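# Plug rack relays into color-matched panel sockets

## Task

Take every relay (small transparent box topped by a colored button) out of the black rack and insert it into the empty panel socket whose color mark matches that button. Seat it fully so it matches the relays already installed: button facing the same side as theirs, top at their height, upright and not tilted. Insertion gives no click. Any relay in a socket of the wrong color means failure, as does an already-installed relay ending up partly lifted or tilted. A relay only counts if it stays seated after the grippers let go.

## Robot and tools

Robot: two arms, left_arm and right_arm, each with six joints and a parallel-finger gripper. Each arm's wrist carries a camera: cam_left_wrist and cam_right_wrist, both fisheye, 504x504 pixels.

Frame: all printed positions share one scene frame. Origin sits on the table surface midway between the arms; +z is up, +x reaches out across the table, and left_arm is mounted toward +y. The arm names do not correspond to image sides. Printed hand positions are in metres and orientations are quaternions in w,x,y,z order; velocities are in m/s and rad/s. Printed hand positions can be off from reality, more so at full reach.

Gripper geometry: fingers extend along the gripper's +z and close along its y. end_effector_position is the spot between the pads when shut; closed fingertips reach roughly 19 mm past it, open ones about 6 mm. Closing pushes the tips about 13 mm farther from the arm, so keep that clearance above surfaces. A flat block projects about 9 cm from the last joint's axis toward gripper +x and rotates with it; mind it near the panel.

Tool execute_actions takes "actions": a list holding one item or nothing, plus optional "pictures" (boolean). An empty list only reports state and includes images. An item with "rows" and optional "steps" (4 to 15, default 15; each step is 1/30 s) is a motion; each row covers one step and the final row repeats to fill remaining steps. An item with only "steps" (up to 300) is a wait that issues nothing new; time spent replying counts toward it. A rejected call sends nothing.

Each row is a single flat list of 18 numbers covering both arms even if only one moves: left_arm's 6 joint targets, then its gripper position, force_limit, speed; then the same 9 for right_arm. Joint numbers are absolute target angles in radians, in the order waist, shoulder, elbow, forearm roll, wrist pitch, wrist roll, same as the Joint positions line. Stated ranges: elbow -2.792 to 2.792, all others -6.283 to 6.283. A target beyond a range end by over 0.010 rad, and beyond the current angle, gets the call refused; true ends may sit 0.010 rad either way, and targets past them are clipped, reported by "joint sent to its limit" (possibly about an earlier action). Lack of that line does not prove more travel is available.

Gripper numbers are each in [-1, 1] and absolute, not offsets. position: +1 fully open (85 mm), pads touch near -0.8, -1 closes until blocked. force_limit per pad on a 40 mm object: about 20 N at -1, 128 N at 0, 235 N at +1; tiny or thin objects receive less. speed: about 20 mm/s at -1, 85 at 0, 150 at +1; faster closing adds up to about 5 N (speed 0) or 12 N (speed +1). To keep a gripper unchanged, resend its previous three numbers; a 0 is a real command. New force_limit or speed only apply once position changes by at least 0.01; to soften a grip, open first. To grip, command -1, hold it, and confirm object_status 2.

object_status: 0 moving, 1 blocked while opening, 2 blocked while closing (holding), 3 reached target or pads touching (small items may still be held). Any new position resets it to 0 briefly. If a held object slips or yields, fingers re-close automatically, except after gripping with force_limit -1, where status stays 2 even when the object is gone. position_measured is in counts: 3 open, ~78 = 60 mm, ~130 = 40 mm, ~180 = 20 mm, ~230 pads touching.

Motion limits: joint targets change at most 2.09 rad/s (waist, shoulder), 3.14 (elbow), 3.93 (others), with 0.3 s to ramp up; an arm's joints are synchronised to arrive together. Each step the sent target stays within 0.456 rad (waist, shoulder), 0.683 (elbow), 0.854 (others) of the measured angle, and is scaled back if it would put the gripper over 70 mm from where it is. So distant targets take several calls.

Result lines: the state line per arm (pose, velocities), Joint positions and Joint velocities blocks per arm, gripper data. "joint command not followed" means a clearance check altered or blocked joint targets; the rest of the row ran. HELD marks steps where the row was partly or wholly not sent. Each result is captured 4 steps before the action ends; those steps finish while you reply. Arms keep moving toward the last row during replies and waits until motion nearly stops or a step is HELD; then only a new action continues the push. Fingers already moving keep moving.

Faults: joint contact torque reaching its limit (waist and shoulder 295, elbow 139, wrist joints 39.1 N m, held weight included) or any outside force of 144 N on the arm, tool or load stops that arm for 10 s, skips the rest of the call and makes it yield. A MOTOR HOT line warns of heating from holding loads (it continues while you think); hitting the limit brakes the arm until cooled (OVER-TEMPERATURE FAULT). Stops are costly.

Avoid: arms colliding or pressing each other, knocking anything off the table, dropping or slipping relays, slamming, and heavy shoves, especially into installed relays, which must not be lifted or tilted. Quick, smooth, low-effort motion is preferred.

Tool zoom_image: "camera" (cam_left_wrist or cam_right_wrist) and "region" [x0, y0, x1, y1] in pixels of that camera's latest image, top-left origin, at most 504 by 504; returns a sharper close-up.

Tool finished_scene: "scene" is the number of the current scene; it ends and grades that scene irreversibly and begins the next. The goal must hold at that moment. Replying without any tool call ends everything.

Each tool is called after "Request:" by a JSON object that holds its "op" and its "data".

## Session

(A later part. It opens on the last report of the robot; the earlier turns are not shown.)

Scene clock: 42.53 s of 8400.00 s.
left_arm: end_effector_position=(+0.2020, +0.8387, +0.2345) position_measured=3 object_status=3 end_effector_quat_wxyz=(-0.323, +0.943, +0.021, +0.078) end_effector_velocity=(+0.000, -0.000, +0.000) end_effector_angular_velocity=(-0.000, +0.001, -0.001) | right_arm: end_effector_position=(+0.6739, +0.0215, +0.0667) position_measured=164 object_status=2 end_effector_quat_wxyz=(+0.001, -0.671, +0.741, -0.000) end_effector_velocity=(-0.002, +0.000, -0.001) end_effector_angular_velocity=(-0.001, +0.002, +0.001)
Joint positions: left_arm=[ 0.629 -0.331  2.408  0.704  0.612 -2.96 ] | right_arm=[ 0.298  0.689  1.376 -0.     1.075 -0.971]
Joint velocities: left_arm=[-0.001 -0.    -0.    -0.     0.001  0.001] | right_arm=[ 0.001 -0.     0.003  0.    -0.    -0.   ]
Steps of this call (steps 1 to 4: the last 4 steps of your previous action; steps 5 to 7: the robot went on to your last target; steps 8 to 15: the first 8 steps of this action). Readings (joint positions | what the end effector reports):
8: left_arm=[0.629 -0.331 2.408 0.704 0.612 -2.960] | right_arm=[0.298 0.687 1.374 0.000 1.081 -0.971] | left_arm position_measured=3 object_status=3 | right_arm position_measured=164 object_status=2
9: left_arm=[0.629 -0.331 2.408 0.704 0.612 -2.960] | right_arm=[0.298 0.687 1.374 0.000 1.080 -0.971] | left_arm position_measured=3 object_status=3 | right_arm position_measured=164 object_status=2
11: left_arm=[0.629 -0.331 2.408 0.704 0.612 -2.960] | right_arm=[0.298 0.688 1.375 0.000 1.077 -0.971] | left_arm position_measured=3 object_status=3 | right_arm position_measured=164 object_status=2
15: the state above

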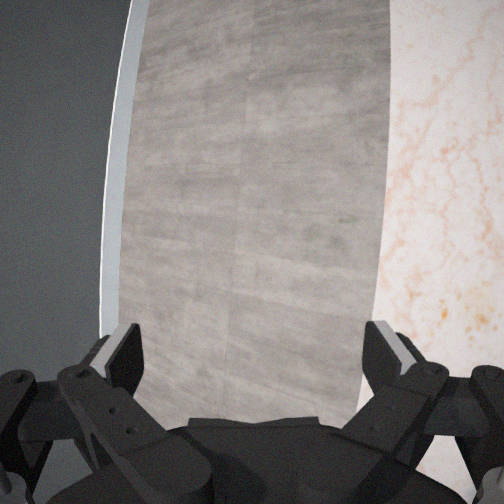

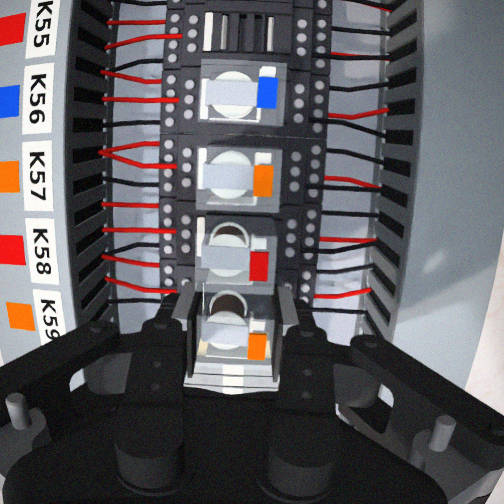

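Request:
{"op": "execute_actions", "data": {"actions": [{"rows":[[0.629,-0.331,2.408,0.704,0.612,-2.96,1,0,0,0.2975,0.6904,1.3770,0,1.0742,-0.971,-1,-0.6,0],[0.629,-0.331,2.408,0.704,0.612,-2.96,1,0,0,0.2975,0.6911,1.3776,0,1.0729,-0.971,-1,-0.6,0],[0.629,-0.331,2.408,0.704,0.612,-2.96,1,0,0,0.2975,0.6918,1.3782,0,1.0716,-0.971,-1,-0.6,0],[0.629,-0.331,2.408,0.704,0.612,-2.96,1,0,0,0.2975,0.6925,1.3788,0,1.0703,-0.971,-1,-0.6,0]],"steps":12}], "pictures": true}}

Scene clock: 42.97 s of 8400.00 s.
left_arm: end_effector_position=(+0.2020, +0.8387, +0.2345) position_measured=3 object_status=3 end_effector_quat_wxyz=(-0.323, +0.943, +0.021, +0.078) end_effector_velocity=(-0.001, -0.000, -0.000) end_effector_angular_velocity=(-0.001, +0.003, +0.001) | right_arm: end_effector_position=(+0.6733, +0.0212, +0.0620) position_measured=164 object_status=2 end_effector_quat_wxyz=(-0.001, -0.671, +0.741, +0.000) end_effector_velocity=(+0.001, +0.001, +0.001) end_effector_angular_velocity=(+0.002, -0.003, -0.000)
Joint positions: left_arm=[ 0.629 -0.331  2.408  0.704  0.612 -2.96 ] | right_arm=[ 0.298  0.693  1.379 -0.     1.071 -0.971]
Joint velocities: left_arm=[ 0.001 -0.     0.001 -0.     0.003  0.001] | right_arm=[-0.    -0.    -0.001 -0.    -0.002  0.   ]
Steps of this call (steps 1 to 4: the last 4 steps of your previous action; step 5: the robot went on to your last target; steps 6 to 13: the first 8 steps of this action). Readings (joint positions | what the end effector reports):
6: left_arm=[0.629 -0.331 2.408 0.704 0.612 -2.960] | right_arm=[0.298 0.689 1.376 -0.000 1.075 -0.971] | left_arm position_measured=3 object_status=3 | right_arm position_measured=164 object_status=2
7: left_arm=[0.629 -0.331 2.408 0.704 0.612 -2.960] | right_arm=[0.298 0.690 1.377 -0.000 1.075 -0.971] | left_arm position_measured=3 object_status=3 | right_arm position_measured=164 object_status=2
9: left_arm=[0.629 -0.331 2.408 0.704 0.612 -2.960] | right_arm=[0.298 0.692 1.379 -0.000 1.072 -0.971] | left_arm position_measured=3 object_status=3 | right_arm position_measured=164 object_status=2
13: the state above

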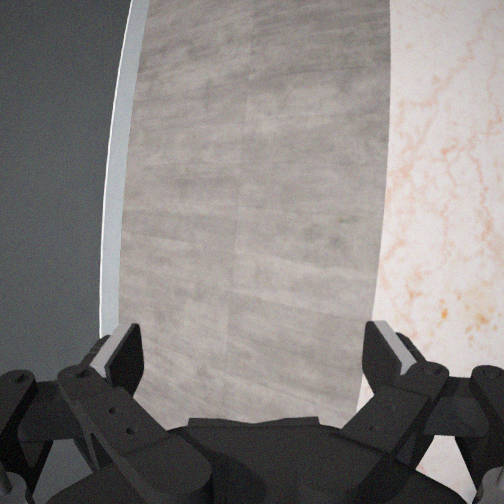

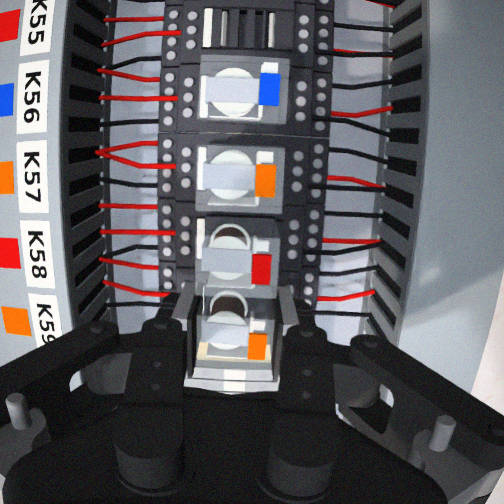

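Request:
{"op": "execute_actions", "data": {"actions": [{"rows":[[0.629,-0.331,2.408,0.704,0.612,-2.96,1,0,0,0.2975,0.6925,1.3788,0,1.0703,-0.971,-0.1,-0.6,0.5],[0.629,-0.331,2.408,0.704,0.612,-2.96,1,0,0,0.2975,0.6925,1.3788,0,1.0703,-0.971,-0.1,-0.6,0.5],[0.629,-0.331,2.408,0.704,0.612,-2.96,1,0,0,0.2975,0.6925,1.3788,0,1.0703,-0.971,-0.1,-0.6,0.5],[0.629,-0.331,2.408,0.704,0.612,-2.96,1,0,0,0.2975,0.6925,1.3788,0,1.0703,-0.971,-0.1,-0.6,0.5],[0.629,-0.331,2.408,0.704,0.612,-2.96,1,0,0,0.2975,0.6925,1.3788,0,1.0703,-0.971,-0.1,-0.6,0.5],[0.629,-0.331,2.408,0.704,0.612,-2.96,1,0,0,0.2975,0.6925,1.3788,0,1.0703,-0.971,-0.1,-0.6,0.5],[0.629,-0.331,2.408,0.704,0.612,-2.96,1,0,0,0.2975,0.652,1.338,0,1.1516,-0.971,-0.1,-0.6,0.5]],"steps":15}]}}

Request:
{"op": "execute_actions", "data": {"actions": [{"steps":8}], "pictures": true}}

Scene clock: 43.60 s of 8400.00 s.
left_arm: end_effector_position=(+0.2020, +0.8387, +0.2345) position_measured=3 object_status=3 end_effector_quat_wxyz=(-0.323, +0.943, +0.021, +0.078) end_effector_velocity=(-0.000, +0.000, -0.000) end_effector_angular_velocity=(-0.000, +0.001, -0.000) | right_arm: end_effector_position=(+0.6751, +0.0223, +0.1155) position_measured=141 object_status=0 end_effector_quat_wxyz=(+0.001, -0.671, +0.741, -0.000) end_effector_velocity=(-0.001, +0.001, +0.288) end_effector_angular_velocity=(+0.026, -0.043, -0.001)
Joint positions: left_arm=[ 0.629 -0.331  2.408  0.704  0.612 -2.96 ] | right_arm=[ 0.297  0.655  1.34   0.     1.145 -0.971]
Joint velocities: left_arm=[ 0.001 -0.     0.    -0.     0.     0.001] | right_arm=[ 0.    -0.219 -0.184  0.003  0.353  0.   ]
Steps of this call (steps 1 to 4: the last 4 steps of your previous action; steps 5 to 8: the robot went on to your last target; steps 9 to 19: the first 11 steps of this action). Readings (joint positions | what the end effector reports):
9: left_arm=[0.629 -0.331 2.408 0.704 0.612 -2.960] | right_arm=[0.298 0.693 1.379 -0.000 1.070 -0.971] | left_arm position_measured=3 object_status=3 | right_arm position_measured=164 object_status=0
10: left_arm=[0.629 -0.331 2.408 0.704 0.612 -2.960] | right_arm=[0.298 0.693 1.379 -0.000 1.070 -0.971] | left_arm position_measured=3 object_status=3 | right_arm position_measured=164 object_status=0
12: left_arm=[0.629 -0.331 2.408 0.704 0.612 -2.960] | right_arm=[0.298 0.693 1.379 -0.000 1.070 -0.971] | left_arm position_measured=3 object_status=3 | right_arm position_measured=151 object_status=0
16: left_arm=[0.629 -0.331 2.408 0.704 0.612 -2.960] | right_arm=[0.298 0.690 1.376 -0.000 1.077 -0.971] | left_arm position_measured=3 object_status=3 | right_arm position_measured=142 object_status=0
19: the state above

Scene clock: 43.87 s of 8400.00 s.
left_arm: end_effector_position=(+0.2020, +0.8387, +0.2345) position_measured=3 object_status=3 end_effector_quat_wxyz=(-0.323, +0.943, +0.021, +0.078) end_effector_velocity=(+0.000, -0.000, +0.000) end_effector_angular_velocity=(+0.000, -0.002, +0.000) | right_arm: end_effector_position=(+0.6741, +0.0216, +0.1187) position_measured=141 object_status=3 end_effector_quat_wxyz=(+0.000, -0.671, +0.741, +0.000) end_effector_velocity=(+0.001, +0.000, -0.000) end_effector_angular_velocity=(-0.001, -0.000, +0.000)
Joint positions: left_arm=[ 0.629 -0.331  2.408  0.704  0.612 -2.96 ] | right_arm=[ 0.297  0.652  1.338  0.     1.152 -0.971]
Joint velocities: left_arm=[-0.001 -0.    -0.    -0.    -0.001 -0.001] | right_arm=[ 0.     0.001 -0.001 -0.001  0.     0.   ]
Kept back: nothing.
Steps of this call (steps 1 to 4: the last 4 steps of your previous action; steps 5 to 8: the robot went on to your last target). Readings (joint positions | what the end effector reports):
1: left_arm=[0.629 -0.331 2.408 0.704 0.612 -2.960] | right_arm=[0.297 0.651 1.337 0.000 1.150 -0.971] | left_arm position_measured=3 object_status=3 | right_arm position_measured=141 object_status=0
2: left_arm=[0.629 -0.331 2.408 0.704 0.612 -2.960] | right_arm=[0.297 0.652 1.338 0.000 1.151 -0.971] | left_arm position_measured=3 object_status=3 | right_arm position_measured=141 object_status=0
4: left_arm=[0.629 -0.331 2.408 0.704 0.612 -2.960] | right_arm=[0.297 0.652 1.338 0.000 1.151 -0.971] | left_arm position_measured=3 object_status=3 | right_arm position_measured=141 object_status=0
8: the state above

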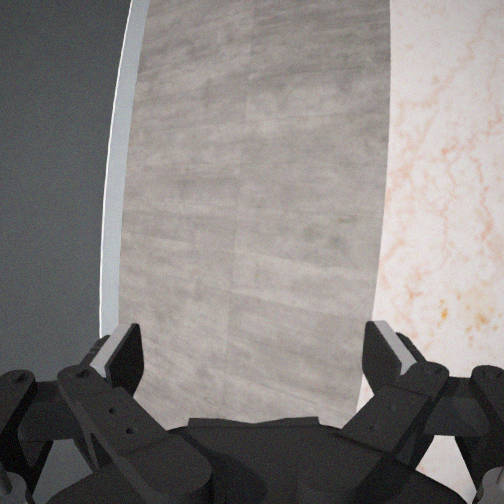

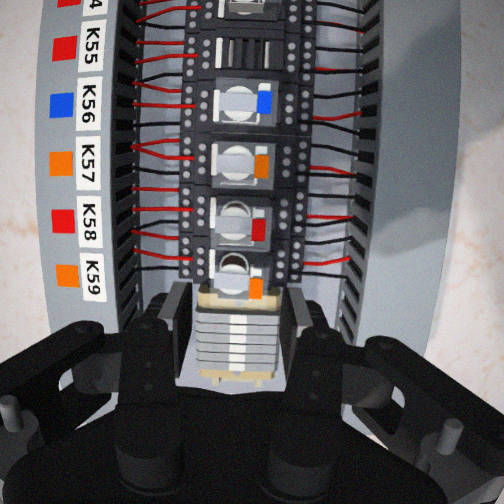

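Request:
{"op": "execute_actions", "data": {"actions": [{"rows":[[0.629,-0.331,2.408,0.704,0.612,-2.96,1,0,0,-0.0849,0.4838,1.5958,0,1.062,1.3797,0.2,-0.6,0]],"steps":15}]}}

Request:
{"op": "execute_actions", "data": {"actions": [{"steps":25}], "pictures": true}}

Scene clock: 44.47 s of 8400.00 s.
left_arm: end_effector_position=(+0.2020, +0.8387, +0.2345) position_measured=3 object_status=3 end_effector_quat_wxyz=(-0.323, +0.943, +0.021, +0.078) end_effector_velocity=(-0.001, +0.000, -0.001) end_effector_angular_velocity=(-0.001, +0.001, +0.001) | right_arm: end_effector_position=(+0.6952, -0.1235, +0.1245) position_measured=104 object_status=0 end_effector_quat_wxyz=(-0.001, -0.424, +0.906, +0.000) end_effector_velocity=(+0.023, -0.467, +0.019) end_effector_angular_velocity=(-0.001, -0.003, -2.352)
Joint positions: left_arm=[ 0.629 -0.331  2.408  0.704  0.612 -2.96 ] | right_arm=[ 0.134  0.581  1.448 -0.     1.114 -0.538]
Joint velocities: left_arm=[ 0.002  0.     0.001 -0.    -0.     0.001] | right_arm=[-0.533 -0.236  0.358 -0.    -0.125  1.819]
Steps of this call (steps 1 to 7: the robot went on to your last target; steps 8 to 18: the first 11 steps of this action). Readings (joint positions | what the end effector reports):
8: left_arm=[0.629 -0.331 2.408 0.704 0.612 -2.960] | right_arm=[0.297 0.652 1.338 0.000 1.152 -0.971] | left_arm position_measured=3 object_status=3 | right_arm position_measured=141 object_status=0
9: left_arm=[0.629 -0.331 2.408 0.704 0.612 -2.960] | right_arm=[0.295 0.651 1.340 0.000 1.152 -0.964] | left_arm position_measured=3 object_status=3 | right_arm position_measured=141 object_status=0
11: left_arm=[0.629 -0.331 2.408 0.704 0.612 -2.960] | right_arm=[0.270 0.640 1.357 0.000 1.146 -0.908] | left_arm position_measured=3 object_status=3 | right_arm position_measured=132 object_status=0
15: left_arm=[0.629 -0.331 2.408 0.704 0.612 -2.960] | right_arm=[0.190 0.605 1.411 -0.000 1.127 -0.710] | left_arm position_measured=3 object_status=3 | right_arm position_measured=108 object_status=0
18: the state above

Scene clock: 45.30 s of 8400.00 s.
left_arm: end_effector_position=(+0.2020, +0.8387, +0.2345) position_measured=3 object_status=3 end_effector_quat_wxyz=(-0.323, +0.943, +0.021, +0.078) end_effector_velocity=(-0.000, +0.000, -0.000) end_effector_angular_velocity=(-0.000, -0.001, +0.002) | right_arm: end_effector_position=(+0.6800, -0.3084, +0.1299) position_measured=104 object_status=3 end_effector_quat_wxyz=(+0.000, +0.589, +0.808, -0.000) end_effector_velocity=(+0.000, -0.000, -0.000) end_effector_angular_velocity=(+0.000, +0.001, -0.004)
Joint positions: left_arm=[ 0.629 -0.331  2.408  0.704  0.612 -2.96 ] | right_arm=[-0.085  0.484  1.596 -0.     1.062  1.379]
Joint velocities: left_arm=[ 0.001  0.     0.     0.    -0.    -0.002] | right_arm=[-0.     0.001 -0.     0.    -0.     0.004]
Kept back: nothing.
Steps of this call (steps 1 to 4: the last 4 steps of your previous action; steps 5 to 25: the robot went on to your last target). Readings (joint positions | what the end effector reports):
1: left_arm=[0.629 -0.331 2.408 0.704 0.612 -2.960] | right_arm=[0.116 0.573 1.460 -0.000 1.110 -0.475] | left_arm position_measured=3 object_status=3 | right_arm position_measured=104 object_status=0
2: left_arm=[0.629 -0.331 2.408 0.704 0.612 -2.960] | right_arm=[0.099 0.565 1.472 -0.000 1.106 -0.408] | left_arm position_measured=3 object_status=3 | right_arm position_measured=104 object_status=0
4: left_arm=[0.629 -0.331 2.408 0.704 0.612 -2.960] | right_arm=[0.065 0.550 1.494 -0.000 1.098 -0.261] | left_arm position_measured=3 object_status=3 | right_arm position_measured=104 object_status=0
8: left_arm=[0.629 -0.331 2.408 0.704 0.612 -2.960] | right_arm=[0.005 0.523 1.535 -0.000 1.083 0.097] | left_arm position_measured=3 object_status=3 | right_arm position_measured=104 object_status=3
25: the state above

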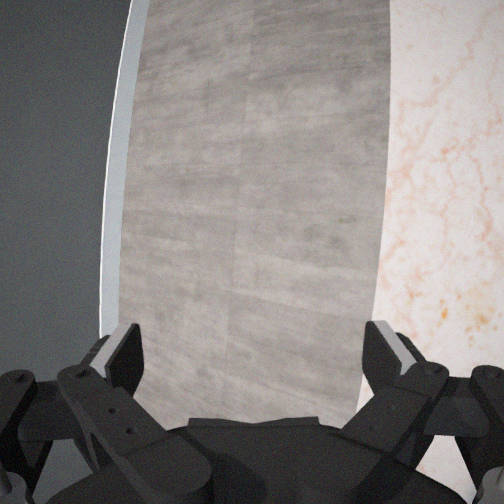

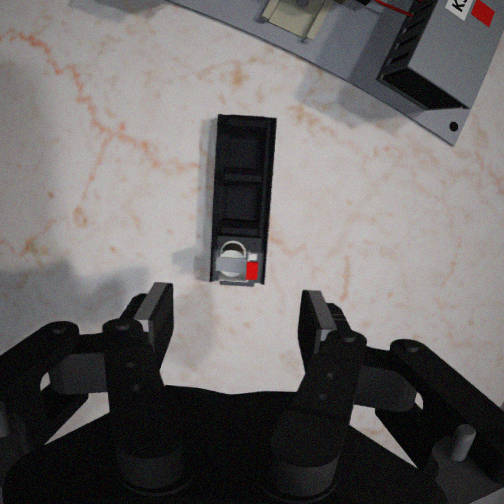

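Request:
{"op": "execute_actions", "data": {"actions": [{"rows":[[0.629,-0.331,2.408,0.704,0.612,-2.96,1,0,0,-0.0784,0.5215,1.6288,0,0.9913,1.3862,0.2,-0.6,0]],"steps":15}], "pictures": true}}

Scene clock: 46.03 s of 8400.00 s.
left_arm: end_effector_position=(+0.2020, +0.8387, +0.2345) position_measured=3 object_status=3 end_effector_quat_wxyz=(-0.323, +0.943, +0.021, +0.078) end_effector_velocity=(-0.000, -0.000, -0.000) end_effector_angular_velocity=(-0.000, +0.000, -0.000) | right_arm: end_effector_position=(+0.6793, -0.3035, +0.0847) position_measured=104 object_status=3 end_effector_quat_wxyz=(+0.000, +0.589, +0.808, -0.000) end_effector_velocity=(+0.000, -0.000, +0.001) end_effector_angular_velocity=(+0.000, -0.001, -0.000)
Joint positions: left_arm=[ 0.629 -0.331  2.408  0.704  0.612 -2.96 ] | right_arm=[-0.078  0.522  1.629 -0.     0.991  1.386]
Joint velocities: left_arm=[ 0.  0.  0. -0. -0.  0.] | right_arm=[-0.    -0.001  0.     0.    -0.     0.   ]
Steps of this call (steps 1 to 11: the robot went on to your last target; steps 12 to 22: the first 11 steps of this action). Readings (joint positions | what the end effector reports):
12: left_arm=[0.629 -0.331 2.408 0.704 0.612 -2.960] | right_arm=[-0.085 0.484 1.596 0.000 1.062 1.380] | left_arm position_measured=3 object_status=3 | right_arm position_measured=104 object_status=3
13: left_arm=[0.629 -0.331 2.408 0.704 0.612 -2.960] | right_arm=[-0.084 0.487 1.599 0.000 1.055 1.380] | left_arm position_measured=3 object_status=3 | right_arm position_measured=104 object_status=3
15: left_arm=[0.629 -0.331 2.408 0.704 0.612 -2.960] | right_arm=[-0.080 0.511 1.621 0.000 1.009 1.385] | left_arm position_measured=3 object_status=3 | right_arm position_measured=104 object_status=3
19: left_arm=[0.629 -0.331 2.408 0.704 0.612 -2.960] | right_arm=[-0.078 0.522 1.629 -0.000 0.991 1.386] | left_arm position_measured=3 object_status=3 | right_arm position_measured=104 object_status=3
22: the state above

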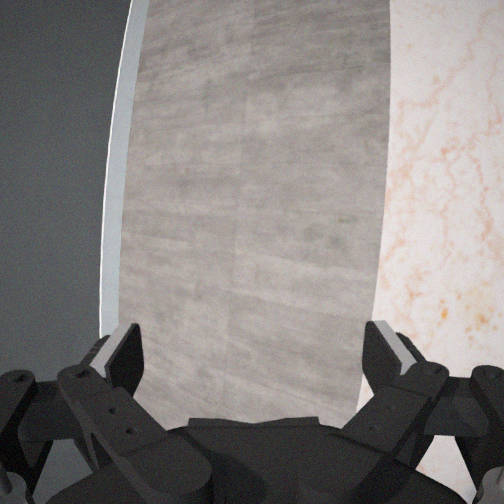

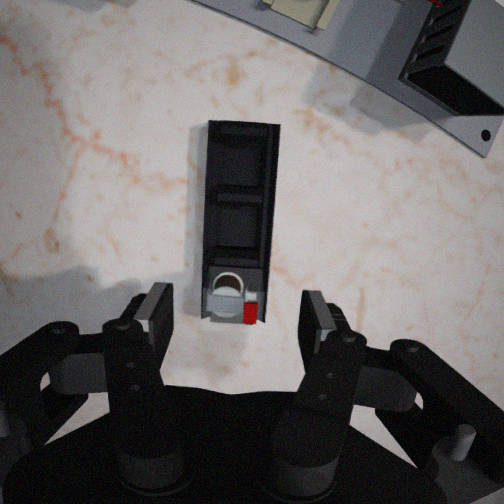

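Request:
{"op": "execute_actions", "data": {"actions": [{"rows":[[0.629,-0.331,2.408,0.704,0.612,-2.96,1,0,0,-0.0798,0.5615,1.6549,0,0.9252,1.3848,0.2,-0.6,0]],"steps":14}], "pictures": true}}

Scene clock: 46.50 s of 8400.00 s.
left_arm: end_effector_position=(+0.2020, +0.8387, +0.2345) position_measured=3 object_status=3 end_effector_quat_wxyz=(-0.323, +0.943, +0.021, +0.078) end_effector_velocity=(-0.001, +0.001, +0.000) end_effector_angular_velocity=(+0.000, -0.002, +0.003) | right_arm: end_effector_position=(+0.6794, -0.3045, +0.0416) position_measured=104 object_status=3 end_effector_quat_wxyz=(-0.000, +0.589, +0.808, -0.000) end_effector_velocity=(+0.000, -0.001, -0.000) end_effector_angular_velocity=(-0.000, -0.000, +0.000)
Joint positions: left_arm=[ 0.629 -0.331  2.408  0.704  0.612 -2.96 ] | right_arm=[-0.08   0.562  1.655 -0.     0.925  1.385]
Joint velocities: left_arm=[ 0.003 -0.    -0.    -0.    -0.001 -0.002] | right_arm=[-0.001  0.    -0.    -0.    -0.    -0.001]
Steps of this call (steps 1 to 4: the last 4 steps of your previous action; steps 5 to 14: the first 10 steps of this action). Readings (joint positions | what the end effector reports):
5: left_arm=[0.629 -0.331 2.408 0.704 0.612 -2.960] | right_arm=[-0.078 0.522 1.629 -0.000 0.991 1.386] | left_arm position_measured=3 object_status=3 | right_arm position_measured=104 object_status=3
6: left_arm=[0.629 -0.331 2.408 0.704 0.612 -2.960] | right_arm=[-0.078 0.524 1.631 0.000 0.985 1.386] | left_arm position_measured=3 object_status=3 | right_arm position_measured=104 object_status=3
8: left_arm=[0.629 -0.331 2.408 0.704 0.612 -2.960] | right_arm=[-0.079 0.550 1.648 0.000 0.943 1.386] | left_arm position_measured=3 object_status=3 | right_arm position_measured=104 object_status=3
12: left_arm=[0.629 -0.331 2.408 0.704 0.612 -2.960] | right_arm=[-0.080 0.562 1.655 -0.000 0.925 1.385] | left_arm position_measured=3 object_status=3 | right_arm position_measured=104 object_status=3
14: the state above

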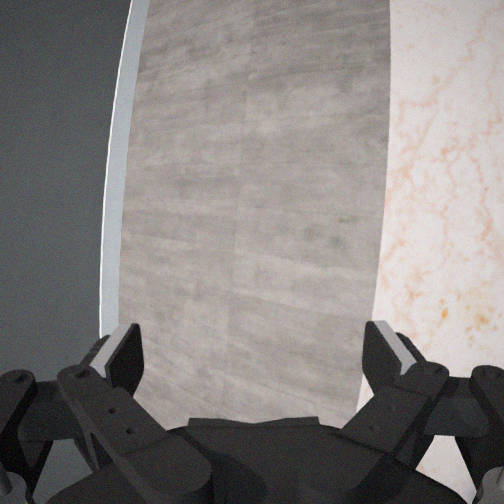

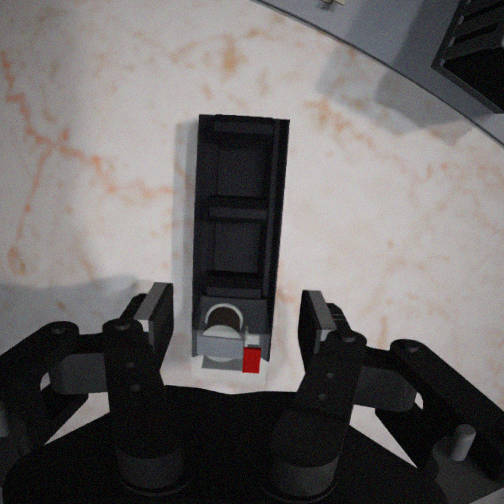

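Request:
{"op": "execute_actions", "data": {"actions": [{"rows":[[0.629,-0.331,2.408,0.704,0.612,-2.96,1,0,0,-0.0879,0.5598,1.6575,0,0.9243,1.3767,0.2,-0.6,0]],"steps":12}], "pictures": true}}

Scene clock: 46.97 s of 8400.00 s.
left_arm: end_effector_position=(+0.2020, +0.8387, +0.2345) position_measured=3 object_status=3 end_effector_quat_wxyz=(-0.323, +0.943, +0.021, +0.078) end_effector_velocity=(+0.001, -0.001, +0.000) end_effector_angular_velocity=(+0.001, +0.000, -0.003) | right_arm: end_effector_position=(+0.6792, -0.3109, +0.0419) position_measured=104 object_status=3 end_effector_quat_wxyz=(-0.000, +0.590, +0.808, +0.000) end_effector_velocity=(+0.000, -0.000, +0.001) end_effector_angular_velocity=(-0.000, -0.001, +0.000)
Joint positions: left_arm=[ 0.629 -0.331  2.408  0.704  0.612 -2.96 ] | right_arm=[-0.088  0.56   1.657  0.     0.924  1.377]
Joint velocities: left_arm=[-0.002 -0.001  0.     0.    -0.     0.002] | right_arm=[-0.    -0.001  0.    -0.    -0.    -0.   ]
Steps of this call (steps 1 to 4: the last 4 steps of your previous action; steps 5 to 6: the robot went on to your last target; steps 7 to 14: the first 8 steps of this action). Readings (joint positions | what the end effector reports):
7: left_arm=[0.629 -0.331 2.408 0.704 0.612 -2.960] | right_arm=[-0.080 0.562 1.655 -0.000 0.925 1.385] | left_arm position_measured=3 object_status=3 | right_arm position_measured=104 object_status=3
8: left_arm=[0.629 -0.331 2.408 0.704 0.612 -2.960] | right_arm=[-0.083 0.561 1.656 0.000 0.925 1.381] | left_arm position_measured=3 object_status=3 | right_arm position_measured=104 object_status=3
10: left_arm=[0.629 -0.331 2.408 0.704 0.612 -2.960] | right_arm=[-0.088 0.560 1.657 0.000 0.924 1.377] | left_arm position_measured=3 object_status=3 | right_arm position_measured=104 object_status=3
14: the state above

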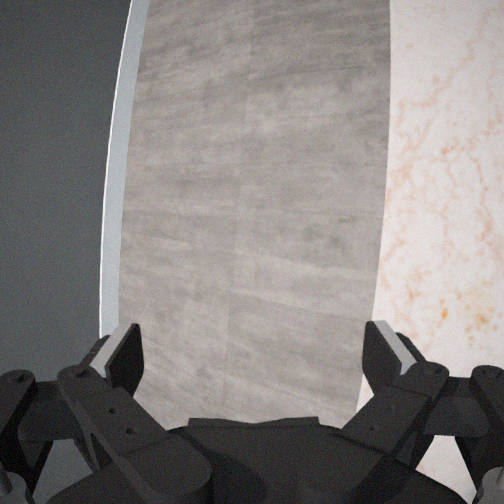

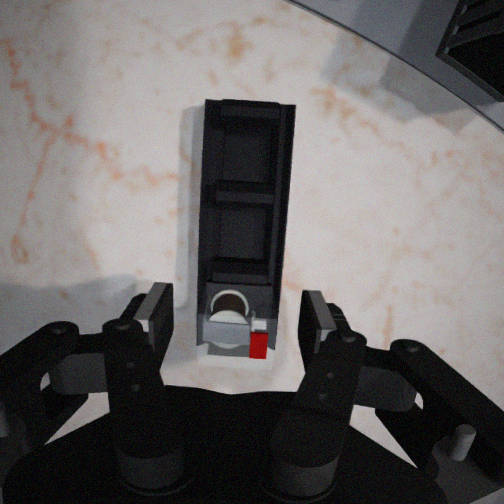

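Aligned. Close.

Request:
{"op": "execute_actions", "data": {"actions": [{"rows":[[0.629,-0.331,2.408,0.704,0.612,-2.96,1,0,0,-0.0879,0.5598,1.6575,0,0.9243,1.3767,-1,-0.6,0]],"steps":15}]}}

Request:
{"op": "execute_actions", "data": {"actions": [{"steps":5}]}}

Scene clock: 47.47 s of 8400.00 s.
left_arm: end_effector_position=(+0.2020, +0.8387, +0.2345) position_measured=3 object_status=3 end_effector_quat_wxyz=(-0.323, +0.943, +0.021, +0.078) end_effector_velocity=(+0.000, -0.000, -0.000) end_effector_angular_velocity=(+0.000, +0.001, -0.002) | right_arm: end_effector_position=(+0.6792, -0.3108, +0.0420) position_measured=164 object_status=0 end_effector_quat_wxyz=(+0.000, +0.589, +0.808, +0.000) end_effector_velocity=(+0.000, +0.000, +0.000) end_effector_angular_velocity=(+0.000, -0.001, +0.000)
Joint positions: left_arm=[ 0.629 -0.331  2.408  0.704  0.612 -2.96 ] | right_arm=[-0.088  0.56   1.658  0.     0.924  1.377]
Joint velocities: left_arm=[-0.001  0.     0.     0.    -0.     0.001] | right_arm=[ 0.    -0.     0.     0.    -0.001 -0.   ]
Steps of this call (steps 1 to 4: the last 4 steps of your previous action; steps 5 to 15: the first 11 steps of this action). Readings (joint positions | what the end effector reports):
5: left_arm=[0.629 -0.331 2.408 0.704 0.612 -2.960] | right_arm=[-0.088 0.560 1.657 0.000 0.924 1.377] | left_arm position_measured=3 object_status=3 | right_arm position_measured=104 object_status=0
6: left_arm=[0.629 -0.331 2.408 0.704 0.612 -2.960] | right_arm=[-0.088 0.560 1.657 0.000 0.924 1.377] | left_arm position_measured=3 object_status=3 | right_arm position_measured=104 object_status=0
8: left_arm=[0.629 -0.331 2.408 0.704 0.612 -2.960] | right_arm=[-0.088 0.560 1.658 0.000 0.924 1.377] | left_arm position_measured=3 object_status=3 | right_arm position_measured=114 object_status=0
12: left_arm=[0.629 -0.331 2.408 0.704 0.612 -2.960] | right_arm=[-0.088 0.560 1.658 0.000 0.924 1.377] | left_arm position_measured=3 object_status=3 | right_arm position_measured=142 object_status=0
15: the state above

Scene clock: 47.63 s of 8400.00 s.
left_arm: end_effector_position=(+0.2020, +0.8387, +0.2345) position_measured=3 object_status=3 end_effector_quat_wxyz=(-0.323, +0.943, +0.021, +0.078) end_effector_velocity=(-0.000, +0.000, +0.000) end_effector_angular_velocity=(+0.000, -0.001, +0.002) | right_arm: end_effector_position=(+0.6792, -0.3108, +0.0420) position_measured=164 object_status=2 end_effector_quat_wxyz=(+0.000, +0.589, +0.808, +0.000) end_effector_velocity=(+0.000, +0.000, +0.001) end_effector_angular_velocity=(+0.000, -0.001, +0.000)
Joint positions: left_arm=[ 0.629 -0.331  2.408  0.704  0.612 -2.96 ] | right_arm=[-0.088  0.56   1.658  0.     0.924  1.377]
Joint velocities: left_arm=[ 0.001 -0.    -0.001  0.     0.    -0.002] | right_arm=[ 0.    -0.001  0.     0.     0.     0.   ]
Kept back: nothing.
Steps of this call (steps 1 to 4: the last 4 steps of your previous action; step 5: the robot went on to your last target). Readings (joint positions | what the end effector reports):
1: left_arm=[0.629 -0.331 2.408 0.704 0.612 -2.960] | right_arm=[-0.088 0.560 1.658 0.000 0.924 1.377] | left_arm position_measured=3 object_status=3 | right_arm position_measured=164 object_status=0
2: left_arm=[0.629 -0.331 2.408 0.704 0.612 -2.960] | right_arm=[-0.088 0.560 1.658 0.000 0.924 1.377] | left_arm position_measured=3 object_status=3 | right_arm position_measured=164 object_status=0
4: left_arm=[0.629 -0.331 2.408 0.704 0.612 -2.960] | right_arm=[-0.088 0.560 1.658 0.000 0.924 1.377] | left_arm position_measured=3 object_status=3 | right_arm position_measured=164 object_status=0
5: the state above

Request:
{"op": "execute_actions", "data": {"actions": [{"rows":[[0.629,-0.331,2.408,0.704,0.612,-2.96,1,0,0,-0.0879,0.52,1.628,0,0.9936,1.3767,-1,-0.6,0],[0.629,-0.331,2.408,0.704,0.612,-2.96,1,0,0,-0.0879,0.484,1.596,0,1.0616,1.3767,-1,-0.6,0],[0.629,-0.331,2.408,0.704,0.612,-2.96,1,0,0,-0.0879,0.484,1.596,0,1.0616,1.3767,-1,-0.6,0],[0.629,-0.331,2.408,0.704,0.612,-2.96,1,0,0,-0.0879,0.484,1.596,0,1.0616,1.3767,-1,-0.6,0],[0.629,-0.331,2.408,0.704,0.612,-2.96,1,0,0,-0.0879,0.484,1.596,0,1.0616,1.3767,-1,-0.6,0],[0.629,-0.331,2.408,0.704,0.612,-2.96,1,0,0,-0.0879,0.484,1.596,0,1.0616,1.3767,-1,-0.6,0],[0.629,-0.331,2.408,0.704,0.612,-2.96,1,0,0,-0.0879,0.484,1.596,0,1.0616,1.3767,-1,-0.6,0],[0.629,-0.331,2.408,0.704,0.612,-2.96,1,0,0,-0.0879,0.484,1.596,0,1.0616,1.3767,-1,-0.6,0],[0.629,-0.331,2.408,0.704,0.612,-2.96,1,0,0,-0.0879,0.484,1.596,0,1.0616,1.3767,-1,-0.6,0],[0.629,-0.331,2.408,0.704,0.612,-2.96,1,0,0,0.1667,0.5389,1.5067,0,1.096,-1.1,-1,-0.6,0]],"steps":15}]}}

Request:
{"op": "execute_actions", "data": {"actions": [{"steps":36}], "pictures": true}}

Scene clock: 48.43 s of 8400.00 s.
left_arm: end_effector_position=(+0.2020, +0.8387, +0.2345) position_measured=3 object_status=3 end_effector_quat_wxyz=(-0.323, +0.943, +0.021, +0.078) end_effector_velocity=(-0.000, -0.000, -0.000) end_effector_angular_velocity=(-0.000, +0.001, -0.000) | right_arm: end_effector_position=(+0.6802, -0.3091, +0.1297) position_measured=164 object_status=2 end_effector_quat_wxyz=(+0.000, +0.586, +0.811, +0.000) end_effector_velocity=(+0.004, +0.088, -0.003) end_effector_angular_velocity=(-0.001, +0.006, +0.508)
Joint positions: left_arm=[ 0.629 -0.331  2.408  0.704  0.612 -2.96 ] | right_arm=[-0.086  0.484  1.596  0.     1.062  1.369]
Joint velocities: left_arm=[-0.  0.  0.  0.  0.  0.] | right_arm=[ 0.112  0.031 -0.043 -0.     0.017 -0.396]
Steps of this call (steps 1 to 13: the robot went on to your last target; steps 14 to 24: the first 11 steps of this action). Readings (joint positions | what the end effector reports):
14: left_arm=[0.629 -0.331 2.408 0.704 0.612 -2.960] | right_arm=[-0.088 0.560 1.657 0.000 0.924 1.377] | left_arm position_measured=3 object_status=3 | right_arm position_measured=164 object_status=2
15: left_arm=[0.629 -0.331 2.408 0.704 0.612 -2.960] | right_arm=[-0.088 0.556 1.655 -0.000 0.930 1.377] | left_arm position_measured=3 object_status=3 | right_arm position_measured=164 object_status=2
17: left_arm=[0.629 -0.331 2.408 0.704 0.612 -2.960] | right_arm=[-0.088 0.528 1.632 -0.000 0.982 1.377] | left_arm position_measured=3 object_status=3 | right_arm position_measured=164 object_status=2
21: left_arm=[0.629 -0.331 2.408 0.704 0.612 -2.960] | right_arm=[-0.088 0.483 1.596 0.000 1.061 1.377] | left_arm position_measured=3 object_status=3 | right_arm position_measured=164 object_status=2
24: the state above

Scene clock: 49.63 s of 8400.00 s.
left_arm: end_effector_position=(+0.2020, +0.8387, +0.2345) position_measured=3 object_status=3 end_effector_quat_wxyz=(-0.323, +0.943, +0.021, +0.078) end_effector_velocity=(+0.000, -0.000, -0.000) end_effector_angular_velocity=(-0.000, +0.001, -0.002) | right_arm: end_effector_position=(+0.6605, -0.1074, +0.1299) position_measured=164 object_status=2 end_effector_quat_wxyz=(-0.000, -0.671, +0.742, +0.000) end_effector_velocity=(-0.000, -0.000, +0.000) end_effector_angular_velocity=(+0.000, -0.000, +0.001)
Joint positions: left_arm=[ 0.629 -0.331  2.408  0.704  0.612 -2.96 ] | right_arm=[ 0.167  0.539  1.507 -0.     1.096 -1.1  ]
Joint velocities: left_arm=[-0.002 -0.     0.     0.     0.001  0.001] | right_arm=[-0.    -0.     0.     0.    -0.    -0.001]
Kept back: nothing.
Steps of this call (steps 1 to 4: the last 4 steps of your previous action; steps 5 to 36: the robot went on to your last target). Readings (joint positions | what the end effector reports):
1: left_arm=[0.629 -0.331 2.408 0.704 0.612 -2.960] | right_arm=[-0.080 0.485 1.593 0.000 1.063 1.349] | left_arm position_measured=3 object_status=3 | right_arm position_measured=164 object_status=2
2: left_arm=[0.629 -0.331 2.408 0.704 0.612 -2.960] | right_arm=[-0.069 0.488 1.590 0.000 1.064 1.314] | left_arm position_measured=3 object_status=3 | right_arm position_measured=164 object_status=2
4: left_arm=[0.629 -0.331 2.408 0.704 0.612 -2.960] | right_arm=[-0.036 0.495 1.578 0.000 1.068 1.200] | left_arm position_measured=3 object_status=3 | right_arm position_measured=164 object_status=2
8: left_arm=[0.629 -0.331 2.408 0.704 0.612 -2.960] | right_arm=[0.035 0.510 1.553 0.000 1.078 0.890] | left_arm position_measured=3 object_status=3 | right_arm position_measured=164 object_status=2
36: the state above

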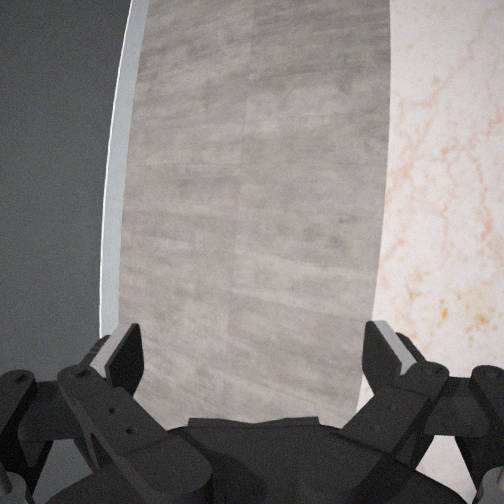

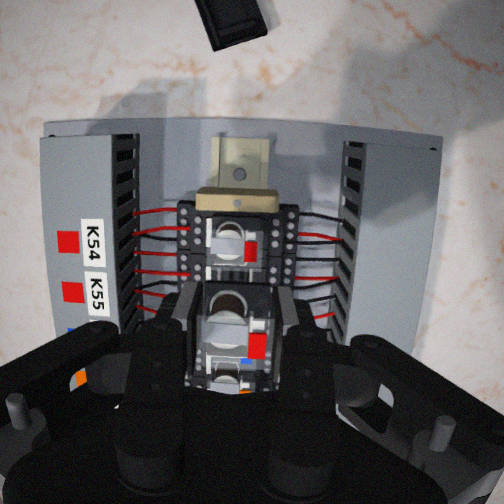

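Request:
{"op": "execute_actions", "data": {"actions": [{"rows":[[0.629,-0.331,2.408,0.704,0.612,-2.96,1,0,0,0.1795,0.552,1.488,0,1.1016,-1.087,-1,-0.6,0],[0.629,-0.331,2.408,0.704,0.612,-2.96,1,0,0,0.1795,0.552,1.488,0,1.1016,-1.087,-1,-0.6,0],[0.629,-0.331,2.408,0.704,0.612,-2.96,1,0,0,0.1795,0.552,1.488,0,1.1016,-1.087,-1,-0.6,0],[0.629,-0.331,2.408,0.704,0.612,-2.96,1,0,0,0.1795,0.552,1.488,0,1.1016,-1.087,-1,-0.6,0],[0.629,-0.331,2.408,0.704,0.612,-2.96,1,0,0,0.1795,0.5823,1.5158,0,1.0434,-1.087,-1,-0.6,0]],"steps":15}], "pictures": true}}

Scene clock: 50.33 s of 8400.00 s.
left_arm: end_effector_position=(+0.2020, +0.8387, +0.2345) position_measured=3 object_status=3 end_effector_quat_wxyz=(-0.323, +0.943, +0.021, +0.078) end_effector_velocity=(+0.000, -0.000, -0.001) end_effector_angular_velocity=(-0.001, -0.000, -0.000) | right_arm: end_effector_position=(+0.6643, -0.0946, +0.0894) position_measured=164 object_status=2 end_effector_quat_wxyz=(-0.000, -0.671, +0.742, +0.000) end_effector_velocity=(+0.001, -0.000, +0.001) end_effector_angular_velocity=(+0.001, -0.002, -0.001)
Joint positions: left_arm=[ 0.629 -0.331  2.408  0.704  0.612 -2.96 ] | right_arm=[ 0.18   0.583  1.516 -0.     1.044 -1.087]
Joint velocities: left_arm=[-0.     0.001  0.    -0.    -0.001 -0.001] | right_arm=[-0.001 -0.001 -0.    -0.    -0.001  0.001]
Steps of this call (steps 1 to 10: the robot went on to your last target; steps 11 to 21: the first 11 steps of this action). Readings (joint positions | what the end effector reports):
11: left_arm=[0.629 -0.331 2.408 0.704 0.612 -2.960] | right_arm=[0.167 0.539 1.507 -0.000 1.096 -1.100] | left_arm position_measured=3 object_status=3 | right_arm position_measured=164 object_status=2
12: left_arm=[0.629 -0.331 2.408 0.704 0.612 -2.960] | right_arm=[0.170 0.543 1.501 -0.000 1.098 -1.097] | left_arm position_measured=3 object_status=3 | right_arm position_measured=164 object_status=2
14: left_arm=[0.629 -0.331 2.408 0.704 0.612 -2.960] | right_arm=[0.180 0.552 1.488 -0.000 1.101 -1.088] | left_arm position_measured=3 object_status=3 | right_arm position_measured=164 object_status=2
18: left_arm=[0.629 -0.331 2.408 0.704 0.612 -2.960] | right_arm=[0.180 0.577 1.512 -0.000 1.054 -1.087] | left_arm position_measured=3 object_status=3 | right_arm position_measured=164 object_status=2
21: the state above

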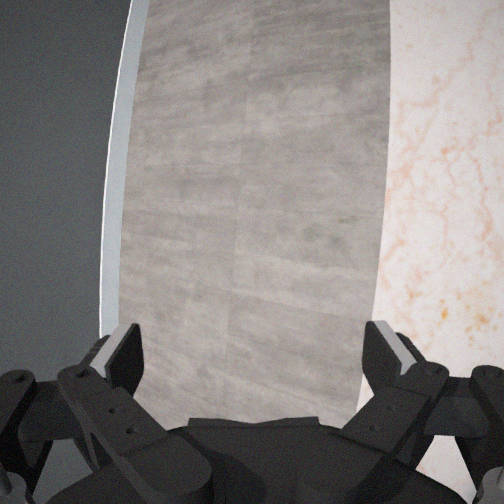

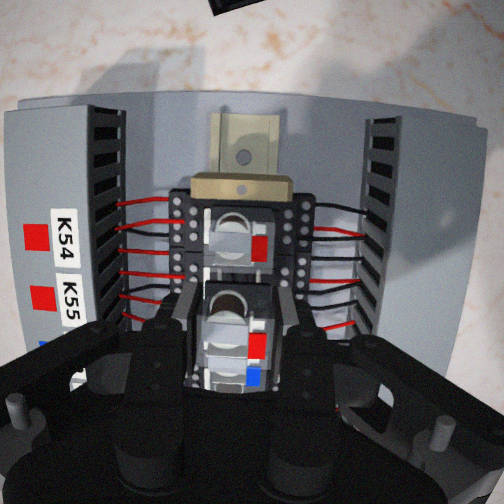

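Request:
{"op": "execute_actions", "data": {"actions": [{"rows":[[0.629,-0.331,2.408,0.704,0.612,-2.96,1,0,0,0.1791,0.5803,1.5187,0,1.0425,-1.087,-1,-0.6,0],[0.629,-0.331,2.408,0.704,0.612,-2.96,1,0,0,0.1791,0.5803,1.5187,0,1.0425,-1.087,-1,-0.6,0],[0.629,-0.331,2.408,0.704,0.612,-2.96,1,0,0,0.1791,0.5913,1.5289,0,1.0214,-1.087,-1,-0.6,0]],"steps":13}], "pictures": true}}

Scene clock: 50.90 s of 8400.00 s.
left_arm: end_effector_position=(+0.2020, +0.8387, +0.2345) position_measured=3 object_status=3 end_effector_quat_wxyz=(-0.323, +0.943, +0.021, +0.078) end_effector_velocity=(+0.000, -0.000, -0.000) end_effector_angular_velocity=(-0.000, -0.000, +0.000) | right_arm: end_effector_position=(+0.6629, -0.0956, +0.0761) position_measured=164 object_status=2 end_effector_quat_wxyz=(-0.000, -0.671, +0.742, +0.000) end_effector_velocity=(+0.000, +0.000, -0.000) end_effector_angular_velocity=(+0.000, -0.000, +0.000)
Joint positions: left_arm=[ 0.629 -0.331  2.408  0.704  0.612 -2.96 ] | right_arm=[ 0.179  0.591  1.529  0.     1.021 -1.087]
Joint velocities: left_arm=[-0.    -0.     0.001  0.    -0.    -0.001] | right_arm=[ 0.     0.    -0.001  0.     0.    -0.   ]
Steps of this call (steps 1 to 4: the last 4 steps of your previous action; steps 5 to 8: the robot went on to your last target; steps 9 to 17: the first 9 steps of this action). Readings (joint positions | what the end effector reports):
9: left_arm=[0.629 -0.331 2.408 0.704 0.612 -2.960] | right_arm=[0.179 0.582 1.516 0.000 1.043 -1.087] | left_arm position_measured=3 object_status=3 | right_arm position_measured=164 object_status=2
10: left_arm=[0.629 -0.331 2.408 0.704 0.612 -2.960] | right_arm=[0.179 0.581 1.518 0.000 1.043 -1.087] | left_arm position_measured=3 object_status=3 | right_arm position_measured=164 object_status=2
12: left_arm=[0.629 -0.331 2.408 0.704 0.612 -2.960] | right_arm=[0.179 0.583 1.522 0.000 1.035 -1.087] | left_arm position_measured=3 object_status=3 | right_arm position_measured=164 object_status=2
16: left_arm=[0.629 -0.331 2.408 0.704 0.612 -2.960] | right_arm=[0.179 0.591 1.529 0.000 1.021 -1.087] | left_arm position_measured=3 object_status=3 | right_arm position_measured=164 object_status=2
17: the state above

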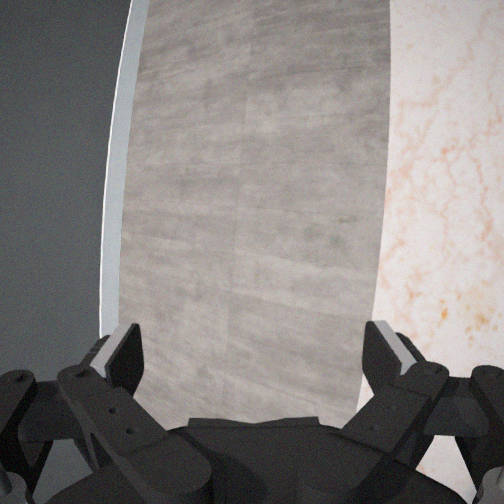

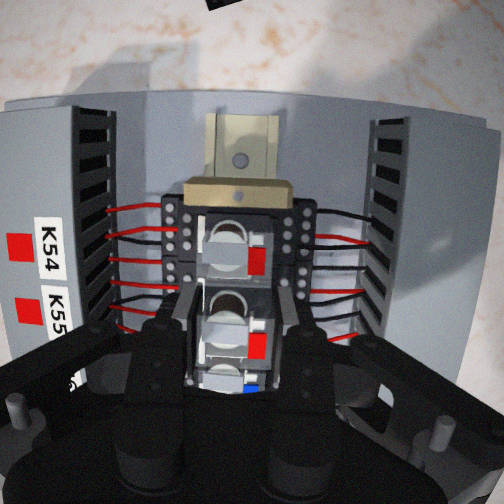

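Request:
{"op": "execute_actions", "data": {"actions": [{"rows":[[0.629,-0.331,2.408,0.704,0.612,-2.96,1,0,0,0.1791,0.5921,1.5296,0,1.0199,-1.087,-1,-0.6,0],[0.629,-0.331,2.408,0.704,0.612,-2.96,1,0,0,0.1791,0.5929,1.5304,0,1.0183,-1.087,-1,-0.6,0],[0.629,-0.331,2.408,0.704,0.612,-2.96,1,0,0,0.1791,0.5937,1.5311,0,1.0168,-1.087,-1,-0.6,0],[0.629,-0.331,2.408,0.704,0.612,-2.96,1,0,0,0.1791,0.5945,1.5318,0,1.0153,-1.087,-1,-0.6,0],[0.629,-0.331,2.408,0.704,0.612,-2.96,1,0,0,0.1791,0.5953,1.5325,0,1.0138,-1.087,-1,-0.6,0],[0.629,-0.331,2.408,0.704,0.612,-2.96,1,0,0,0.1791,0.5960,1.5333,0,1.0123,-1.087,-1,-0.6,0],[0.629,-0.331,2.408,0.704,0.612,-2.96,1,0,0,0.1791,0.5968,1.5340,0,1.0108,-1.087,-1,-0.6,0],[0.629,-0.331,2.408,0.704,0.612,-2.96,1,0,0,0.1791,0.5976,1.5347,0,1.0093,-1.087,-1,-0.6,0],[0.629,-0.331,2.408,0.704,0.612,-2.96,1,0,0,0.1791,0.5984,1.5355,0,1.0077,-1.087,-1,-0.6,0],[0.629,-0.331,2.408,0.704,0.612,-2.96,1,0,0,0.1791,0.5991,1.5362,0,1.0063,-1.087,-1,-0.6,0]],"steps":15}], "pictures": true}}

Scene clock: 51.57 s of 8400.00 s.
left_arm: end_effector_position=(+0.2020, +0.8387, +0.2345) position_measured=3 object_status=3 end_effector_quat_wxyz=(-0.323, +0.943, +0.021, +0.078) end_effector_velocity=(-0.000, -0.000, -0.000) end_effector_angular_velocity=(-0.000, -0.001, +0.001) | right_arm: end_effector_position=(+0.6629, -0.0955, +0.0674) position_measured=164 object_status=2 end_effector_quat_wxyz=(+0.001, -0.671, +0.742, -0.000) end_effector_velocity=(+0.002, +0.001, -0.011) end_effector_angular_velocity=(+0.004, -0.011, +0.000)
Joint positions: left_arm=[ 0.629 -0.331  2.408  0.704  0.612 -2.96 ] | right_arm=[ 0.179  0.598  1.535 -0.     1.007 -1.087]
Joint velocities: left_arm=[ 0.    -0.     0.     0.    -0.    -0.002] | right_arm=[-0.     0.008  0.01  -0.    -0.029  0.   ]
Steps of this call (steps 1 to 4: the last 4 steps of your previous action; steps 5 to 9: the robot went on to your last target; steps 10 to 20: the first 11 steps of this action). Readings (joint positions | what the end effector reports):
10: left_arm=[0.629 -0.331 2.408 0.704 0.612 -2.960] | right_arm=[0.179 0.591 1.529 0.000 1.021 -1.087] | left_arm position_measured=3 object_status=3 | right_arm position_measured=164 object_status=2
11: left_arm=[0.629 -0.331 2.408 0.704 0.612 -2.960] | right_arm=[0.179 0.592 1.529 0.000 1.020 -1.087] | left_arm position_measured=3 object_status=3 | right_arm position_measured=164 object_status=2
13: left_arm=[0.629 -0.331 2.408 0.704 0.612 -2.960] | right_arm=[0.179 0.593 1.531 0.000 1.017 -1.087] | left_arm position_measured=3 object_status=3 | right_arm position_measured=164 object_status=2
17: left_arm=[0.629 -0.331 2.408 0.704 0.612 -2.960] | right_arm=[0.179 0.596 1.534 -0.000 1.011 -1.087] | left_arm position_measured=3 object_status=3 | right_arm position_measured=164 object_status=2
20: the state above

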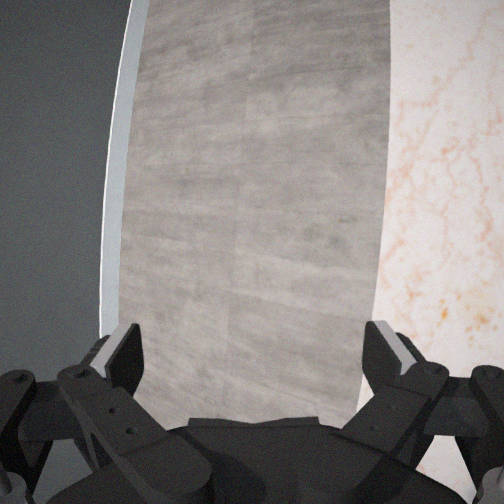

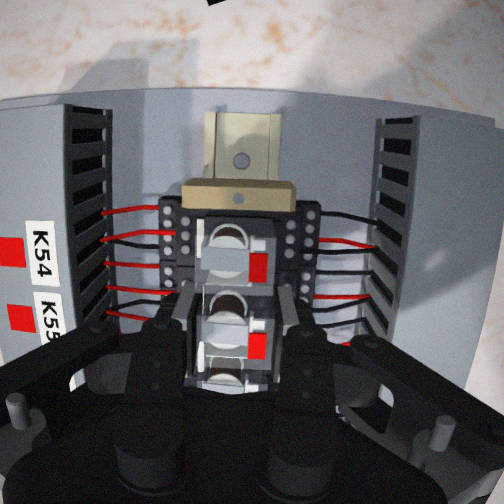

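Request:
{"op": "execute_actions", "data": {"actions": [{"rows":[[0.629,-0.331,2.408,0.704,0.612,-2.96,1,0,0,0.1791,0.5999,1.5369,0,1.0048,-1.087,-1,-0.6,0],[0.629,-0.331,2.408,0.704,0.612,-2.96,1,0,0,0.1791,0.6007,1.5377,0,1.0032,-1.087,-1,-0.6,0],[0.629,-0.331,2.408,0.704,0.612,-2.96,1,0,0,0.1791,0.6015,1.5384,0,1.0017,-1.087,-1,-0.6,0],[0.629,-0.331,2.408,0.704,0.612,-2.96,1,0,0,0.1791,0.6022,1.5391,0,1.0003,-1.087,-1,-0.6,0]],"steps":13}], "pictures": true}}

Scene clock: 52.00 s of 8400.00 s.
left_arm: end_effector_position=(+0.2020, +0.8387, +0.2345) position_measured=3 object_status=3 end_effector_quat_wxyz=(-0.323, +0.943, +0.021, +0.078) end_effector_velocity=(+0.000, +0.000, -0.000) end_effector_angular_velocity=(+0.000, -0.000, -0.000) | right_arm: end_effector_position=(+0.6618, -0.0960, +0.0618) position_measured=164 object_status=2 end_effector_quat_wxyz=(-0.001, -0.671, +0.742, +0.000) end_effector_velocity=(+0.002, +0.001, +0.003) end_effector_angular_velocity=(+0.001, -0.005, +0.000)
Joint positions: left_arm=[ 0.629 -0.331  2.408  0.704  0.612 -2.96 ] | right_arm=[ 0.179  0.603  1.54  -0.     1.001 -1.087]
Joint velocities: left_arm=[ 0.     0.    -0.     0.    -0.001  0.   ] | right_arm=[ 0.    -0.001 -0.004 -0.001 -0.     0.   ]
Steps of this call (steps 1 to 4: the last 4 steps of your previous action; steps 5 to 13: the first 9 steps of this action). Readings (joint positions | what the end effector reports):
5: left_arm=[0.629 -0.331 2.408 0.704 0.612 -2.960] | right_arm=[0.179 0.599 1.536 -0.000 1.006 -1.087] | left_arm position_measured=3 object_status=3 | right_arm position_measured=164 object_status=2
6: left_arm=[0.629 -0.331 2.408 0.704 0.612 -2.960] | right_arm=[0.179 0.599 1.536 -0.000 1.005 -1.087] | left_arm position_measured=3 object_status=3 | right_arm position_measured=164 object_status=2
8: left_arm=[0.629 -0.331 2.408 0.704 0.612 -2.960] | right_arm=[0.179 0.600 1.538 -0.000 1.002 -1.087] | left_arm position_measured=3 object_status=3 | right_arm position_measured=164 object_status=2
12: left_arm=[0.629 -0.331 2.408 0.704 0.612 -2.960] | right_arm=[0.179 0.603 1.540 -0.000 1.001 -1.087] | left_arm position_measured=3 object_status=3 | right_arm position_measured=164 object_status=2
13: the state above

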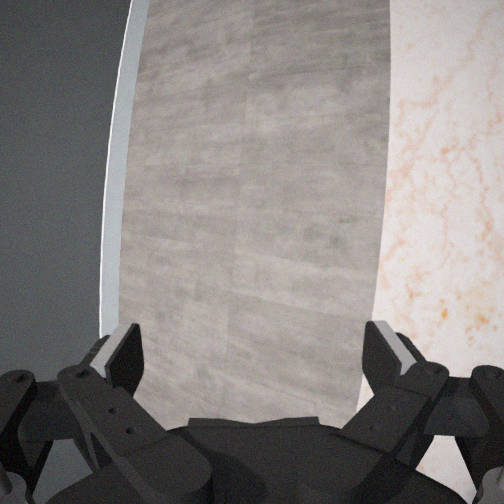

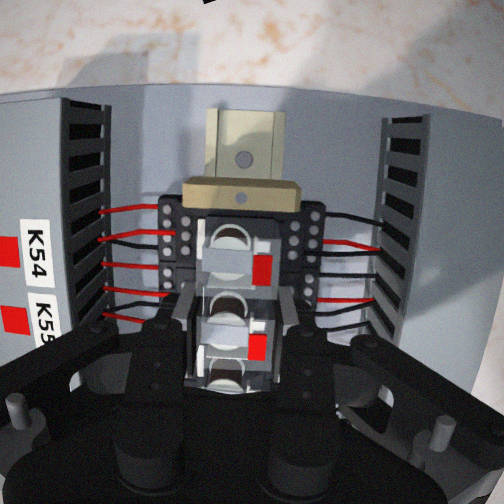

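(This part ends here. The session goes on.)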